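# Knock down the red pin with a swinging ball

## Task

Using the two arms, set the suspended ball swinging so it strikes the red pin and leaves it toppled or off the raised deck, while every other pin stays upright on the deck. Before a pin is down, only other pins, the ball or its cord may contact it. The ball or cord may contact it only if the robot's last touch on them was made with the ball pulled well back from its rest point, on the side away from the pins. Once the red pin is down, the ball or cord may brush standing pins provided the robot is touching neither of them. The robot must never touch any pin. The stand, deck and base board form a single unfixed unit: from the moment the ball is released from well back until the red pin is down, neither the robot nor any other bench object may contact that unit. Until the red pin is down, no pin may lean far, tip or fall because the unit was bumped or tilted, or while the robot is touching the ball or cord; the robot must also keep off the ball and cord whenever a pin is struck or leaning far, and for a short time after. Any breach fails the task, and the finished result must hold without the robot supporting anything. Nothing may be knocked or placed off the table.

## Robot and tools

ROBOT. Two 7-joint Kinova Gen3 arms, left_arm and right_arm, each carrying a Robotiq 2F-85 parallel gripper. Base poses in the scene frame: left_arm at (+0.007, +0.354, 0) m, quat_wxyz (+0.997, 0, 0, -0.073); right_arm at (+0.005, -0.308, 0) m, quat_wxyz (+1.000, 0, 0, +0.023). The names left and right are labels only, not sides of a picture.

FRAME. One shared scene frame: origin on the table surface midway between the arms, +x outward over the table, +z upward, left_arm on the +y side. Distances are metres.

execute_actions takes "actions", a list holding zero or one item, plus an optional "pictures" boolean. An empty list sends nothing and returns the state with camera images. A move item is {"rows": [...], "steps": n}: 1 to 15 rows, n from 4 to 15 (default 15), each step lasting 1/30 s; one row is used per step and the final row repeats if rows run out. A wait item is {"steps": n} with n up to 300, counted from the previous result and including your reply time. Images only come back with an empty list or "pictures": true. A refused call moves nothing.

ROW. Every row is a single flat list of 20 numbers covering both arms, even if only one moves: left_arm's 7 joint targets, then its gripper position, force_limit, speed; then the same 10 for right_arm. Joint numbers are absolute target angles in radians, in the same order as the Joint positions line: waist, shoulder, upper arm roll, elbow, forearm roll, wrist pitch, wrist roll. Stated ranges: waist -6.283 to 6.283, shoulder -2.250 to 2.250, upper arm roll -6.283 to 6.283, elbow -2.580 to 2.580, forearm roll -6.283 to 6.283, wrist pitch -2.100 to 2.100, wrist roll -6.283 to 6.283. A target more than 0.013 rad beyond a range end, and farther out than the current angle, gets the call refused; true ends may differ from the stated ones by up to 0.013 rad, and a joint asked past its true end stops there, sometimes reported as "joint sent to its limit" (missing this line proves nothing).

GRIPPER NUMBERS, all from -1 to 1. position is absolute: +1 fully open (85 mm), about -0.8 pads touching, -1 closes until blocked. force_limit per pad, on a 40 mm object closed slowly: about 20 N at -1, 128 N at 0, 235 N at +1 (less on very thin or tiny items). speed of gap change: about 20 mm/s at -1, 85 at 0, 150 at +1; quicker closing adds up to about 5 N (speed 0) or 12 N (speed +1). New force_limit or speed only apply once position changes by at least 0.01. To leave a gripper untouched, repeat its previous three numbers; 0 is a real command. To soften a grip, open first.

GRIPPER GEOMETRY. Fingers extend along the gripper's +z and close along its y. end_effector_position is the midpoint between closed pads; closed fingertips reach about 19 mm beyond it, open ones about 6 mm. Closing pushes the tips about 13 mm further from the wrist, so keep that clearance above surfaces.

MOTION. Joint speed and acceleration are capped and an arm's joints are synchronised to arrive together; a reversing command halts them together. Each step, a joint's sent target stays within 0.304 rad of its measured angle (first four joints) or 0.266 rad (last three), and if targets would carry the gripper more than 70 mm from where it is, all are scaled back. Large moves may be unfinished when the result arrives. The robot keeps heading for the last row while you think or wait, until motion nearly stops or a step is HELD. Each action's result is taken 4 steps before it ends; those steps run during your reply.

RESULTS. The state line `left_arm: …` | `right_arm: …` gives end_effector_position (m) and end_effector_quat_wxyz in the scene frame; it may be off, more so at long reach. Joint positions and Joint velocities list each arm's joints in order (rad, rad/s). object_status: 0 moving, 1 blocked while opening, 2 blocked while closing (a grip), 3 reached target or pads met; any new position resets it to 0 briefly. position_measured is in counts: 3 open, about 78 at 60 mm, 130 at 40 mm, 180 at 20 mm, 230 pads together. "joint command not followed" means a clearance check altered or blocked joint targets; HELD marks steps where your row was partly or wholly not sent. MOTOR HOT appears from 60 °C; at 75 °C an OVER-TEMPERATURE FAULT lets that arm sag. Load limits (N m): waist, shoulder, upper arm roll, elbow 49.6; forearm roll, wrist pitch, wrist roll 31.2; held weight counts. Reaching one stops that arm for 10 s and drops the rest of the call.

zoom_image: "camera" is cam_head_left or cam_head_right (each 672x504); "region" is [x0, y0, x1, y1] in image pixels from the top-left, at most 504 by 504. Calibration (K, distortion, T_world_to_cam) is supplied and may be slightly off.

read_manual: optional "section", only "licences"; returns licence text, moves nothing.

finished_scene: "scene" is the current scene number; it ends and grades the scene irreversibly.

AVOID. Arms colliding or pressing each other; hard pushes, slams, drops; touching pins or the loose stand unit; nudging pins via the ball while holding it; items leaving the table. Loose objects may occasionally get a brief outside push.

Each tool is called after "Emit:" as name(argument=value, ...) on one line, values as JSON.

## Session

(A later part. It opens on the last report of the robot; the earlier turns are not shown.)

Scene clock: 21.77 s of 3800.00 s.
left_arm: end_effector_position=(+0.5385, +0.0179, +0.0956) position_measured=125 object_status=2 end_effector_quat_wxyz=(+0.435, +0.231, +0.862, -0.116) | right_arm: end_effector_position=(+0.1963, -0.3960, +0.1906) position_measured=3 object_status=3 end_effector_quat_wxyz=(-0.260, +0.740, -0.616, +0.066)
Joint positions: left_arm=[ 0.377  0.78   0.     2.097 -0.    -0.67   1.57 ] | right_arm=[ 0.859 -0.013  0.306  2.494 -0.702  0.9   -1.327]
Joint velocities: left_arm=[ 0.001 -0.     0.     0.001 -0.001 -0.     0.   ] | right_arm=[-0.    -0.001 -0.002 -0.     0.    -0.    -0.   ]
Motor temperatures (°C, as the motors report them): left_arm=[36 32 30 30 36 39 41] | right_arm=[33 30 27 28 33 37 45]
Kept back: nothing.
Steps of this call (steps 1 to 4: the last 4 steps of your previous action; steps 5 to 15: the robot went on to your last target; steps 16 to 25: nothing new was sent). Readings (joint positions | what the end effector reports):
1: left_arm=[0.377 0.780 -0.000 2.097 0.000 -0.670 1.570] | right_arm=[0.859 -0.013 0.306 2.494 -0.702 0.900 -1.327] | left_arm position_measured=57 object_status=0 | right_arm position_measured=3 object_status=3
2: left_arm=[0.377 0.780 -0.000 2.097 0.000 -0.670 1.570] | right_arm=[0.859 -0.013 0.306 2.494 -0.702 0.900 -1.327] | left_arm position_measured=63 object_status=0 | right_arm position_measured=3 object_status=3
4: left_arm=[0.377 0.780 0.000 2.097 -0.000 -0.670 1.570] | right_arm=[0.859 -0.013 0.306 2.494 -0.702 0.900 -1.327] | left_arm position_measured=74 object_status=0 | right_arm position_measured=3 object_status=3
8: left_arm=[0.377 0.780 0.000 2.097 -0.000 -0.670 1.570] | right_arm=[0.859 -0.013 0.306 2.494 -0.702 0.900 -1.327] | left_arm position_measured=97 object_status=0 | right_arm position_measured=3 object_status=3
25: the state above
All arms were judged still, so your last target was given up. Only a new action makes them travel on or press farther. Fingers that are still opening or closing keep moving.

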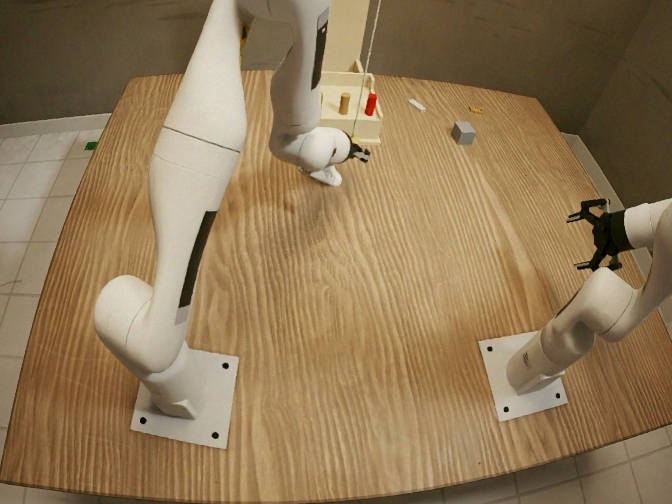

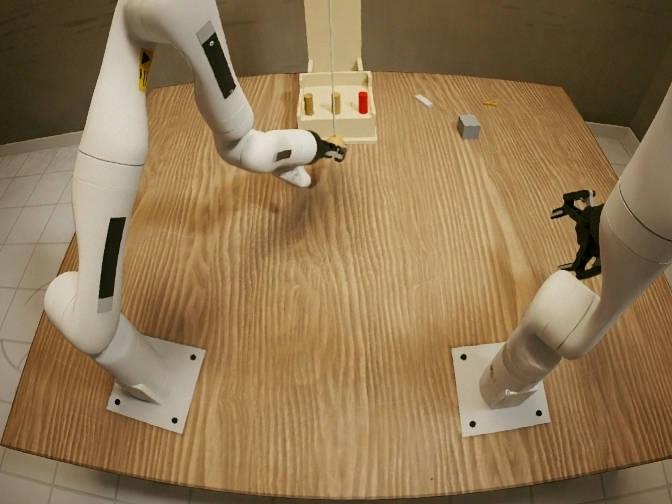

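Emit:
execute_actions(actions=[{"rows":[[0.413,0.533,0,2.282,0,-0.462,1.57,-1,-1,-0.3,0.859,-0.013,0.306,2.494,-0.702,0.9,-1.327,1,0,0]]}])

Emit:
execute_actions(actions=[{"rows":[[0.449,0.286,0,2.468,0,-0.254,1.57,-1,-1,-0.3,0.859,-0.013,0.306,2.494,-0.702,0.9,-1.327,1,0,0]]}])

Emit:
execute_actions(actions=[{"steps":25}], pictures=true)

Emit:
zoom_image(camera="cam_head_right", region=[200,0,440,240])

Scene clock: 22.47 s of 3800.00 s.
left_arm: end_effector_position=(+0.4575, +0.0441, +0.1259) position_measured=125 object_status=2 end_effector_quat_wxyz=(+0.376, +0.253, +0.885, -0.107) | right_arm: end_effector_position=(+0.1963, -0.3960, +0.1906) position_measured=3 object_status=3 end_effector_quat_wxyz=(-0.260, +0.740, -0.616, +0.066)
Joint positions: left_arm=[ 0.409  0.562  0.001  2.261 -0.    -0.484  1.57 ] | right_arm=[ 0.859 -0.013  0.306  2.494 -0.702  0.9   -1.327]
Joint velocities: left_arm=[ 0.065 -0.426  0.002  0.379 -0.001  0.431 -0.   ] | right_arm=[ 0.001 -0.002 -0.002 -0.     0.    -0.001 -0.   ]
Motor temperatures (°C, as the motors report them): left_arm=[36 32 30 30 36 39 41] | right_arm=[33 30 27 28 33 37 45]
Steps of this call (steps 1 to 10: nothing new was sent; steps 11 to 21: the first 11 steps of this action). Readings (joint positions | what the end effector reports):
11: left_arm=[0.377 0.779 -0.000 2.098 0.000 -0.669 1.570] | right_arm=[0.859 -0.013 0.306 2.494 -0.702 0.900 -1.327] | left_arm position_measured=125 object_status=2 | right_arm position_measured=3 object_status=3
12: left_arm=[0.378 0.772 -0.000 2.102 0.000 -0.665 1.570] | right_arm=[0.859 -0.013 0.306 2.494 -0.702 0.900 -1.327] | left_arm position_measured=125 object_status=2 | right_arm position_measured=3 object_status=3
14: left_arm=[0.382 0.742 -0.001 2.122 0.000 -0.642 1.570] | right_arm=[0.859 -0.013 0.306 2.494 -0.702 0.900 -1.327] | left_arm position_measured=125 object_status=2 | right_arm position_measured=3 object_status=3
18: left_arm=[0.399 0.626 -0.000 2.207 0.000 -0.547 1.570] | right_arm=[0.859 -0.013 0.306 2.494 -0.702 0.900 -1.327] | left_arm position_measured=125 object_status=2 | right_arm position_measured=3 object_status=3
21: the state above

Scene clock: 22.97 s of 3800.00 s.
left_arm: end_effector_position=(+0.3561, +0.0890, +0.1458) position_measured=125 object_status=2 end_effector_quat_wxyz=(+0.309, +0.276, +0.905, -0.094) | right_arm: end_effector_position=(+0.1963, -0.3960, +0.1906) position_measured=3 object_status=3 end_effector_quat_wxyz=(-0.260, +0.740, -0.616, +0.066)
Joint positions: left_arm=[ 0.444  0.318  0.     2.445 -0.    -0.279  1.57 ] | right_arm=[ 0.859 -0.013  0.306  2.494 -0.702  0.9   -1.327]
Joint velocities: left_arm=[ 0.07  -0.455  0.002  0.402 -0.001  0.451  0.   ] | right_arm=[ 0.    -0.001 -0.     0.     0.    -0.    -0.   ]
Motor temperatures (°C, as the motors report them): left_arm=[36 32 30 30 36 39 41] | right_arm=[33 30 27 28 33 37 45]
Steps of this call (steps 1 to 4: the last 4 steps of your previous action; steps 5 to 15: the first 11 steps of this action). Readings (joint positions | what the end effector reports):
5: left_arm=[0.413 0.537 0.000 2.283 0.000 -0.461 1.570] | right_arm=[0.859 -0.013 0.306 2.494 -0.702 0.900 -1.327] | left_arm position_measured=125 object_status=2 | right_arm position_measured=3 object_status=3
6: left_arm=[0.414 0.529 -0.000 2.287 0.000 -0.457 1.570] | right_arm=[0.859 -0.013 0.306 2.494 -0.702 0.900 -1.327] | left_arm position_measured=125 object_status=2 | right_arm position_measured=3 object_status=3
8: left_arm=[0.418 0.497 -0.000 2.307 0.000 -0.434 1.570] | right_arm=[0.859 -0.013 0.306 2.494 -0.702 0.900 -1.327] | left_arm position_measured=125 object_status=2 | right_arm position_measured=3 object_status=3
12: left_arm=[0.435 0.384 -0.000 2.390 -0.000 -0.341 1.570] | right_arm=[0.859 -0.013 0.306 2.494 -0.702 0.900 -1.327] | left_arm position_measured=125 object_status=2 | right_arm position_measured=3 object_status=3
15: the state above

Scene clock: 23.80 s of 3800.00 s.
left_arm: end_effector_position=(+0.3435, +0.0953, +0.1481) position_measured=125 object_status=2 end_effector_quat_wxyz=(+0.302, +0.279, +0.907, -0.092) | right_arm: end_effector_position=(+0.1963, -0.3960, +0.1906) position_measured=3 object_status=3 end_effector_quat_wxyz=(-0.260, +0.740, -0.616, +0.066)
Joint positions: left_arm=[ 0.449  0.286 -0.     2.468  0.    -0.254  1.57 ] | right_arm=[ 0.859 -0.013  0.306  2.494 -0.702  0.9   -1.327]
Joint velocities: left_arm=[ 0.001  0.    -0.     0.001 -0.    -0.002 -0.   ] | right_arm=[-0.     0.001 -0.     0.    -0.     0.001 -0.   ]
Motor temperatures (°C, as the motors report them): left_arm=[36 32 30 30 36 39 41] | right_arm=[33 30 27 28 33 37 45]
Kept back: nothing.
Steps of this call (steps 1 to 4: the last 4 steps of your previous action; steps 5 to 25: the robot went on to your last target). Readings (joint positions | what the end effector reports):
1: left_arm=[0.446 0.306 0.000 2.457 -0.000 -0.266 1.570] | right_arm=[0.859 -0.013 0.306 2.494 -0.702 0.900 -1.327] | left_arm position_measured=125 object_status=2 | right_arm position_measured=3 object_status=3
2: left_arm=[0.447 0.297 0.000 2.463 0.000 -0.260 1.570] | right_arm=[0.859 -0.013 0.306 2.494 -0.702 0.900 -1.327] | left_arm position_measured=125 object_status=2 | right_arm position_measured=3 object_status=3
4: left_arm=[0.448 0.292 -0.000 2.465 0.000 -0.257 1.570] | right_arm=[0.859 -0.013 0.306 2.494 -0.702 0.900 -1.327] | left_arm position_measured=125 object_status=2 | right_arm position_measured=3 object_status=3
8: left_arm=[0.449 0.287 -0.000 2.467 0.000 -0.255 1.570] | right_arm=[0.859 -0.013 0.306 2.494 -0.702 0.900 -1.327] | left_arm position_measured=125 object_status=2 | right_arm position_measured=3 object_status=3
25: the state above

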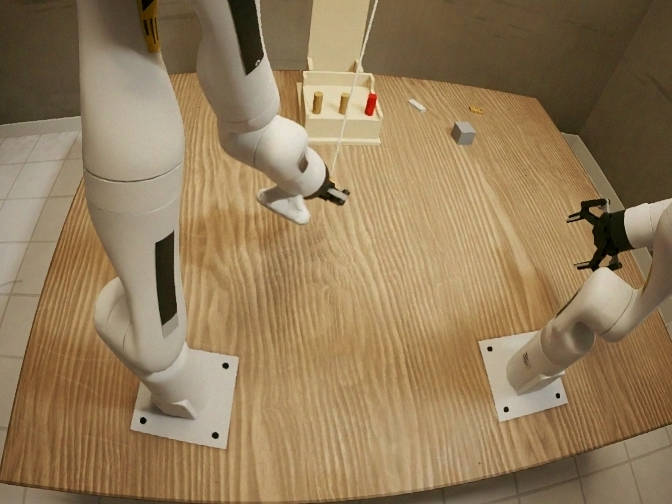

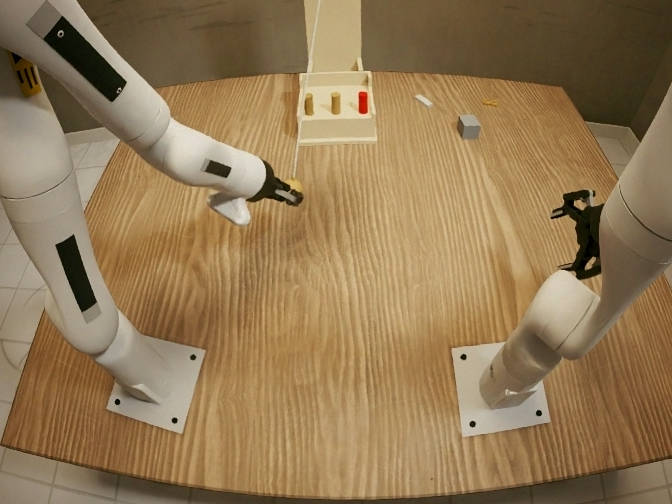

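Region (200, 0, 440, 240) of cam_head_right's 672x504 image, scaled by 2.100, with more detail than that image has.

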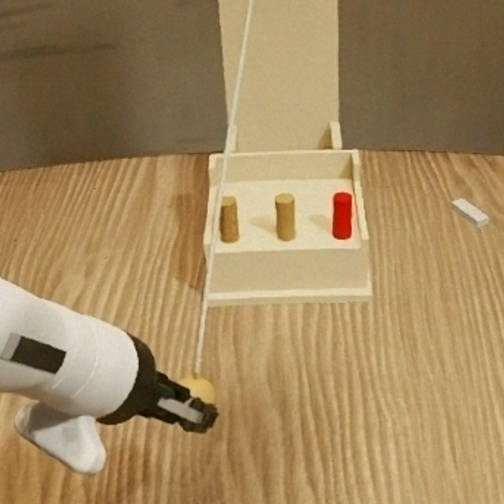

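Emit:
execute_actions(actions=[{"rows":[[0.449,0.286,0,2.468,0,-0.254,1.57,1,-1,1,0.859,-0.013,0.306,2.494,-0.702,0.9,-1.327,1,0,0]],"steps":12}])

Emit:
execute_actions(actions=[{"rows":[[0.3,0.2,0,2.5,0,0.1,1.57,1,-1,1,0.859,-0.013,0.306,2.494,-0.702,0.9,-1.327,1,0,0]]}], pictures=true)

Emit:
execute_actions(actions=[{"steps":90}], pictures=true)

Scene clock: 24.30 s of 3800.00 s.
left_arm: end_effector_position=(+0.3435, +0.0953, +0.1480) position_measured=55 object_status=0 end_effector_quat_wxyz=(+0.301, +0.279, +0.907, -0.092) | right_arm: end_effector_position=(+0.1963, -0.3960, +0.1906) position_measured=3 object_status=3 end_effector_quat_wxyz=(-0.260, +0.740, -0.616, +0.066)
Joint positions: left_arm=[ 0.449  0.286  0.     2.468 -0.    -0.254  1.57 ] | right_arm=[ 0.859 -0.013  0.306  2.494 -0.702  0.9   -1.327]
Joint velocities: left_arm=[-0.001  0.    -0.    -0.     0.    -0.001 -0.   ] | right_arm=[-0.     0.     0.002  0.001  0.     0.     0.   ]
Motor temperatures (°C, as the motors report them): left_arm=[36 32 30 30 36 39 41] | right_arm=[33 30 27 28 33 37 45]
Steps of this call (steps 1 to 7: the robot went on to your last target; steps 8 to 15: the first 8 steps of this action). Readings (joint positions | what the end effector reports):
8: left_arm=[0.449 0.286 -0.000 2.468 0.000 -0.254 1.570] | right_arm=[0.859 -0.013 0.306 2.494 -0.702 0.900 -1.327] | left_arm position_measured=125 object_status=0 | right_arm position_measured=3 object_status=3
9: left_arm=[0.449 0.286 -0.000 2.468 0.000 -0.254 1.570] | right_arm=[0.859 -0.013 0.306 2.494 -0.702 0.900 -1.327] | left_arm position_measured=123 object_status=0 | right_arm position_measured=3 object_status=3
11: left_arm=[0.449 0.286 -0.000 2.468 0.000 -0.254 1.570] | right_arm=[0.859 -0.013 0.306 2.494 -0.702 0.900 -1.327] | left_arm position_measured=105 object_status=0 | right_arm position_measured=3 object_status=3
15: the state above

Scene clock: 24.80 s of 3800.00 s.
left_arm: end_effector_position=(+0.2923, +0.1849, +0.1210) position_measured=3 object_status=3 end_effector_quat_wxyz=(+0.177, +0.224, +0.957, -0.041) | right_arm: end_effector_position=(+0.1963, -0.3960, +0.1906) position_measured=3 object_status=3 end_effector_quat_wxyz=(-0.260, +0.740, -0.616, +0.066)
Joint positions: left_arm=[ 0.313  0.207 -0.001  2.498 -0.     0.07   1.57 ] | right_arm=[ 0.859 -0.013  0.306  2.494 -0.702  0.9   -1.327]
Joint velocities: left_arm=[-0.196 -0.113 -0.005  0.068 -0.001  0.725  0.   ] | right_arm=[ 0.     0.001 -0.    -0.    -0.     0.001 -0.   ]
Motor temperatures (°C, as the motors report them): left_arm=[36 32 30 30 36 39 41] | right_arm=[33 30 27 28 33 37 45]
Steps of this call (steps 1 to 4: the last 4 steps of your previous action; steps 5 to 15: the first 11 steps of this action). Readings (joint positions | what the end effector reports):
5: left_arm=[0.447 0.285 0.000 2.468 -0.000 -0.252 1.570] | right_arm=[0.859 -0.013 0.306 2.494 -0.702 0.900 -1.327] | left_arm position_measured=7 object_status=0 | right_arm position_measured=3 object_status=3
6: left_arm=[0.440 0.281 0.001 2.469 -0.000 -0.243 1.570] | right_arm=[0.859 -0.013 0.306 2.494 -0.702 0.900 -1.327] | left_arm position_measured=5 object_status=0 | right_arm position_measured=3 object_status=3
8: left_arm=[0.409 0.263 0.001 2.474 -0.000 -0.196 1.570] | right_arm=[0.859 -0.013 0.306 2.494 -0.702 0.900 -1.327] | left_arm position_measured=4 object_status=0 | right_arm position_measured=3 object_status=3
12: left_arm=[0.347 0.227 -0.000 2.489 0.000 -0.038 1.570] | right_arm=[0.859 -0.013 0.306 2.494 -0.702 0.900 -1.327] | left_arm position_measured=3 object_status=0 | right_arm position_measured=3 object_status=3
15: the state above

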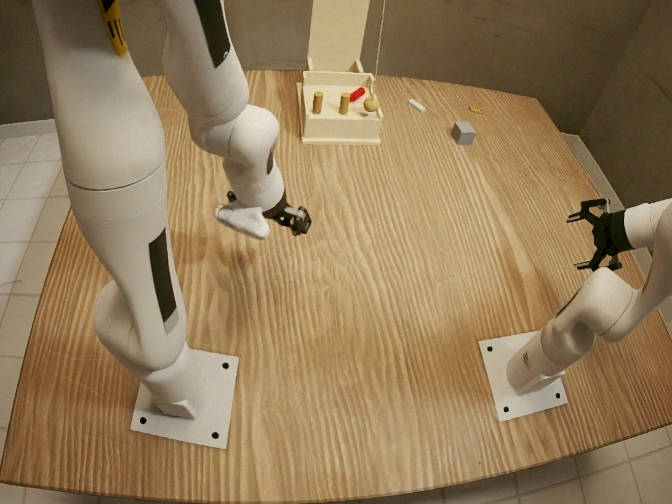

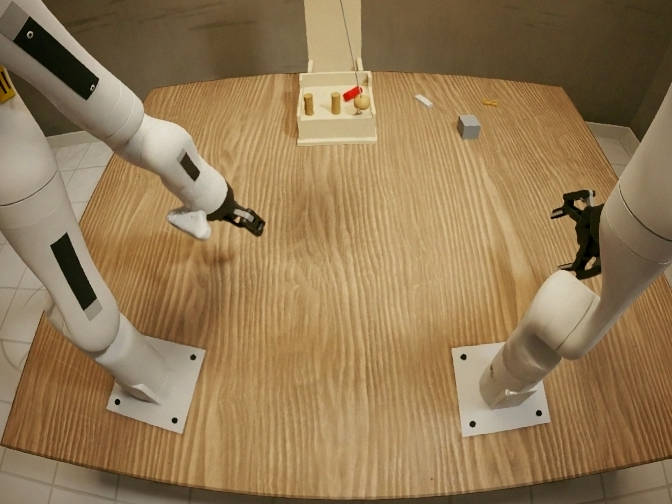

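Scene clock: 27.80 s of 3800.00 s.
left_arm: end_effector_position=(+0.2865, +0.1921, +0.1197) position_measured=3 object_status=3 end_effector_quat_wxyz=(+0.166, +0.219, +0.961, -0.038) | right_arm: end_effector_position=(+0.1963, -0.3960, +0.1906) position_measured=3 object_status=3 end_effector_quat_wxyz=(-0.260, +0.740, -0.616, +0.066)
Joint positions: left_arm=[ 0.3   0.2   0.    2.5  -0.    0.1   1.57] | right_arm=[ 0.859 -0.013  0.306  2.494 -0.702  0.9   -1.327]
Joint velocities: left_arm=[-0.     0.    -0.    -0.     0.001  0.001 -0.001] | right_arm=[ 0.     0.001 -0.001 -0.    -0.    -0.    -0.   ]
Motor temperatures (°C, as the motors report them): left_arm=[36 32 30 30 36 39 41] | right_arm=[33 30 27 28 33 37 45]
Kept back: nothing.
Steps of this call (steps 1 to 4: the last 4 steps of your previous action; steps 5 to 30: the robot went on to your last target; steps 31 to 90: nothing new was sent). Readings (joint positions | what the end effector reports):
1: left_arm=[0.308 0.204 -0.001 2.500 -0.000 0.089 1.570] | right_arm=[0.859 -0.013 0.306 2.494 -0.702 0.900 -1.327] | left_arm position_measured=3 object_status=3 | right_arm position_measured=3 object_status=3
2: left_arm=[0.306 0.204 -0.001 2.501 -0.000 0.097 1.570] | right_arm=[0.859 -0.013 0.306 2.494 -0.702 0.900 -1.327] | left_arm position_measured=3 object_status=3 | right_arm position_measured=3 object_status=3
4: left_arm=[0.304 0.202 -0.000 2.501 -0.000 0.100 1.570] | right_arm=[0.859 -0.013 0.306 2.494 -0.702 0.900 -1.327] | left_arm position_measured=3 object_status=3 | right_arm position_measured=3 object_status=3
8: left_arm=[0.301 0.201 -0.000 2.500 -0.000 0.100 1.570] | right_arm=[0.859 -0.013 0.306 2.494 -0.702 0.900 -1.327] | left_arm position_measured=3 object_status=3 | right_arm position_measured=3 object_status=3
90: the state above
All arms were judged still, so your last target was given up. Only a new action makes them travel on or press farther. Fingers that are still opening or closing keep moving.

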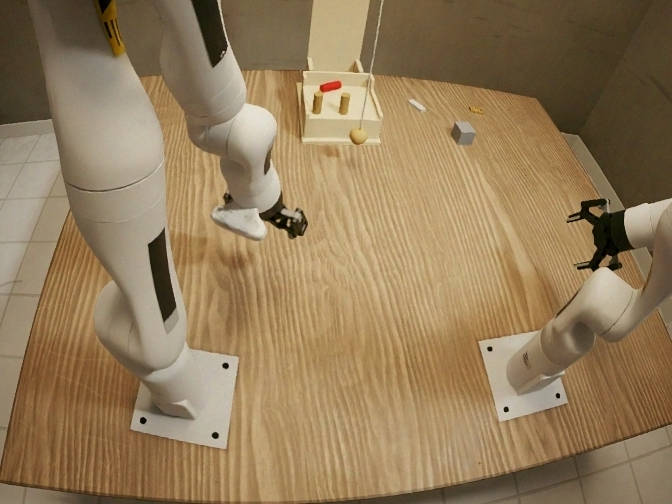

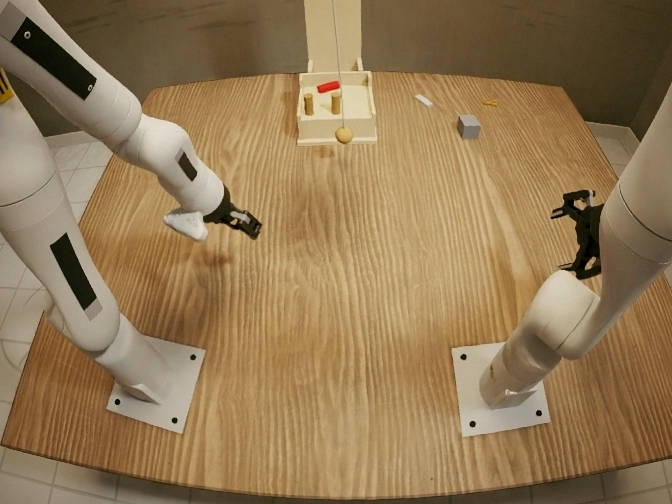

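Emit:
finished_scene(scene=1)

The scene is finished: the task was done.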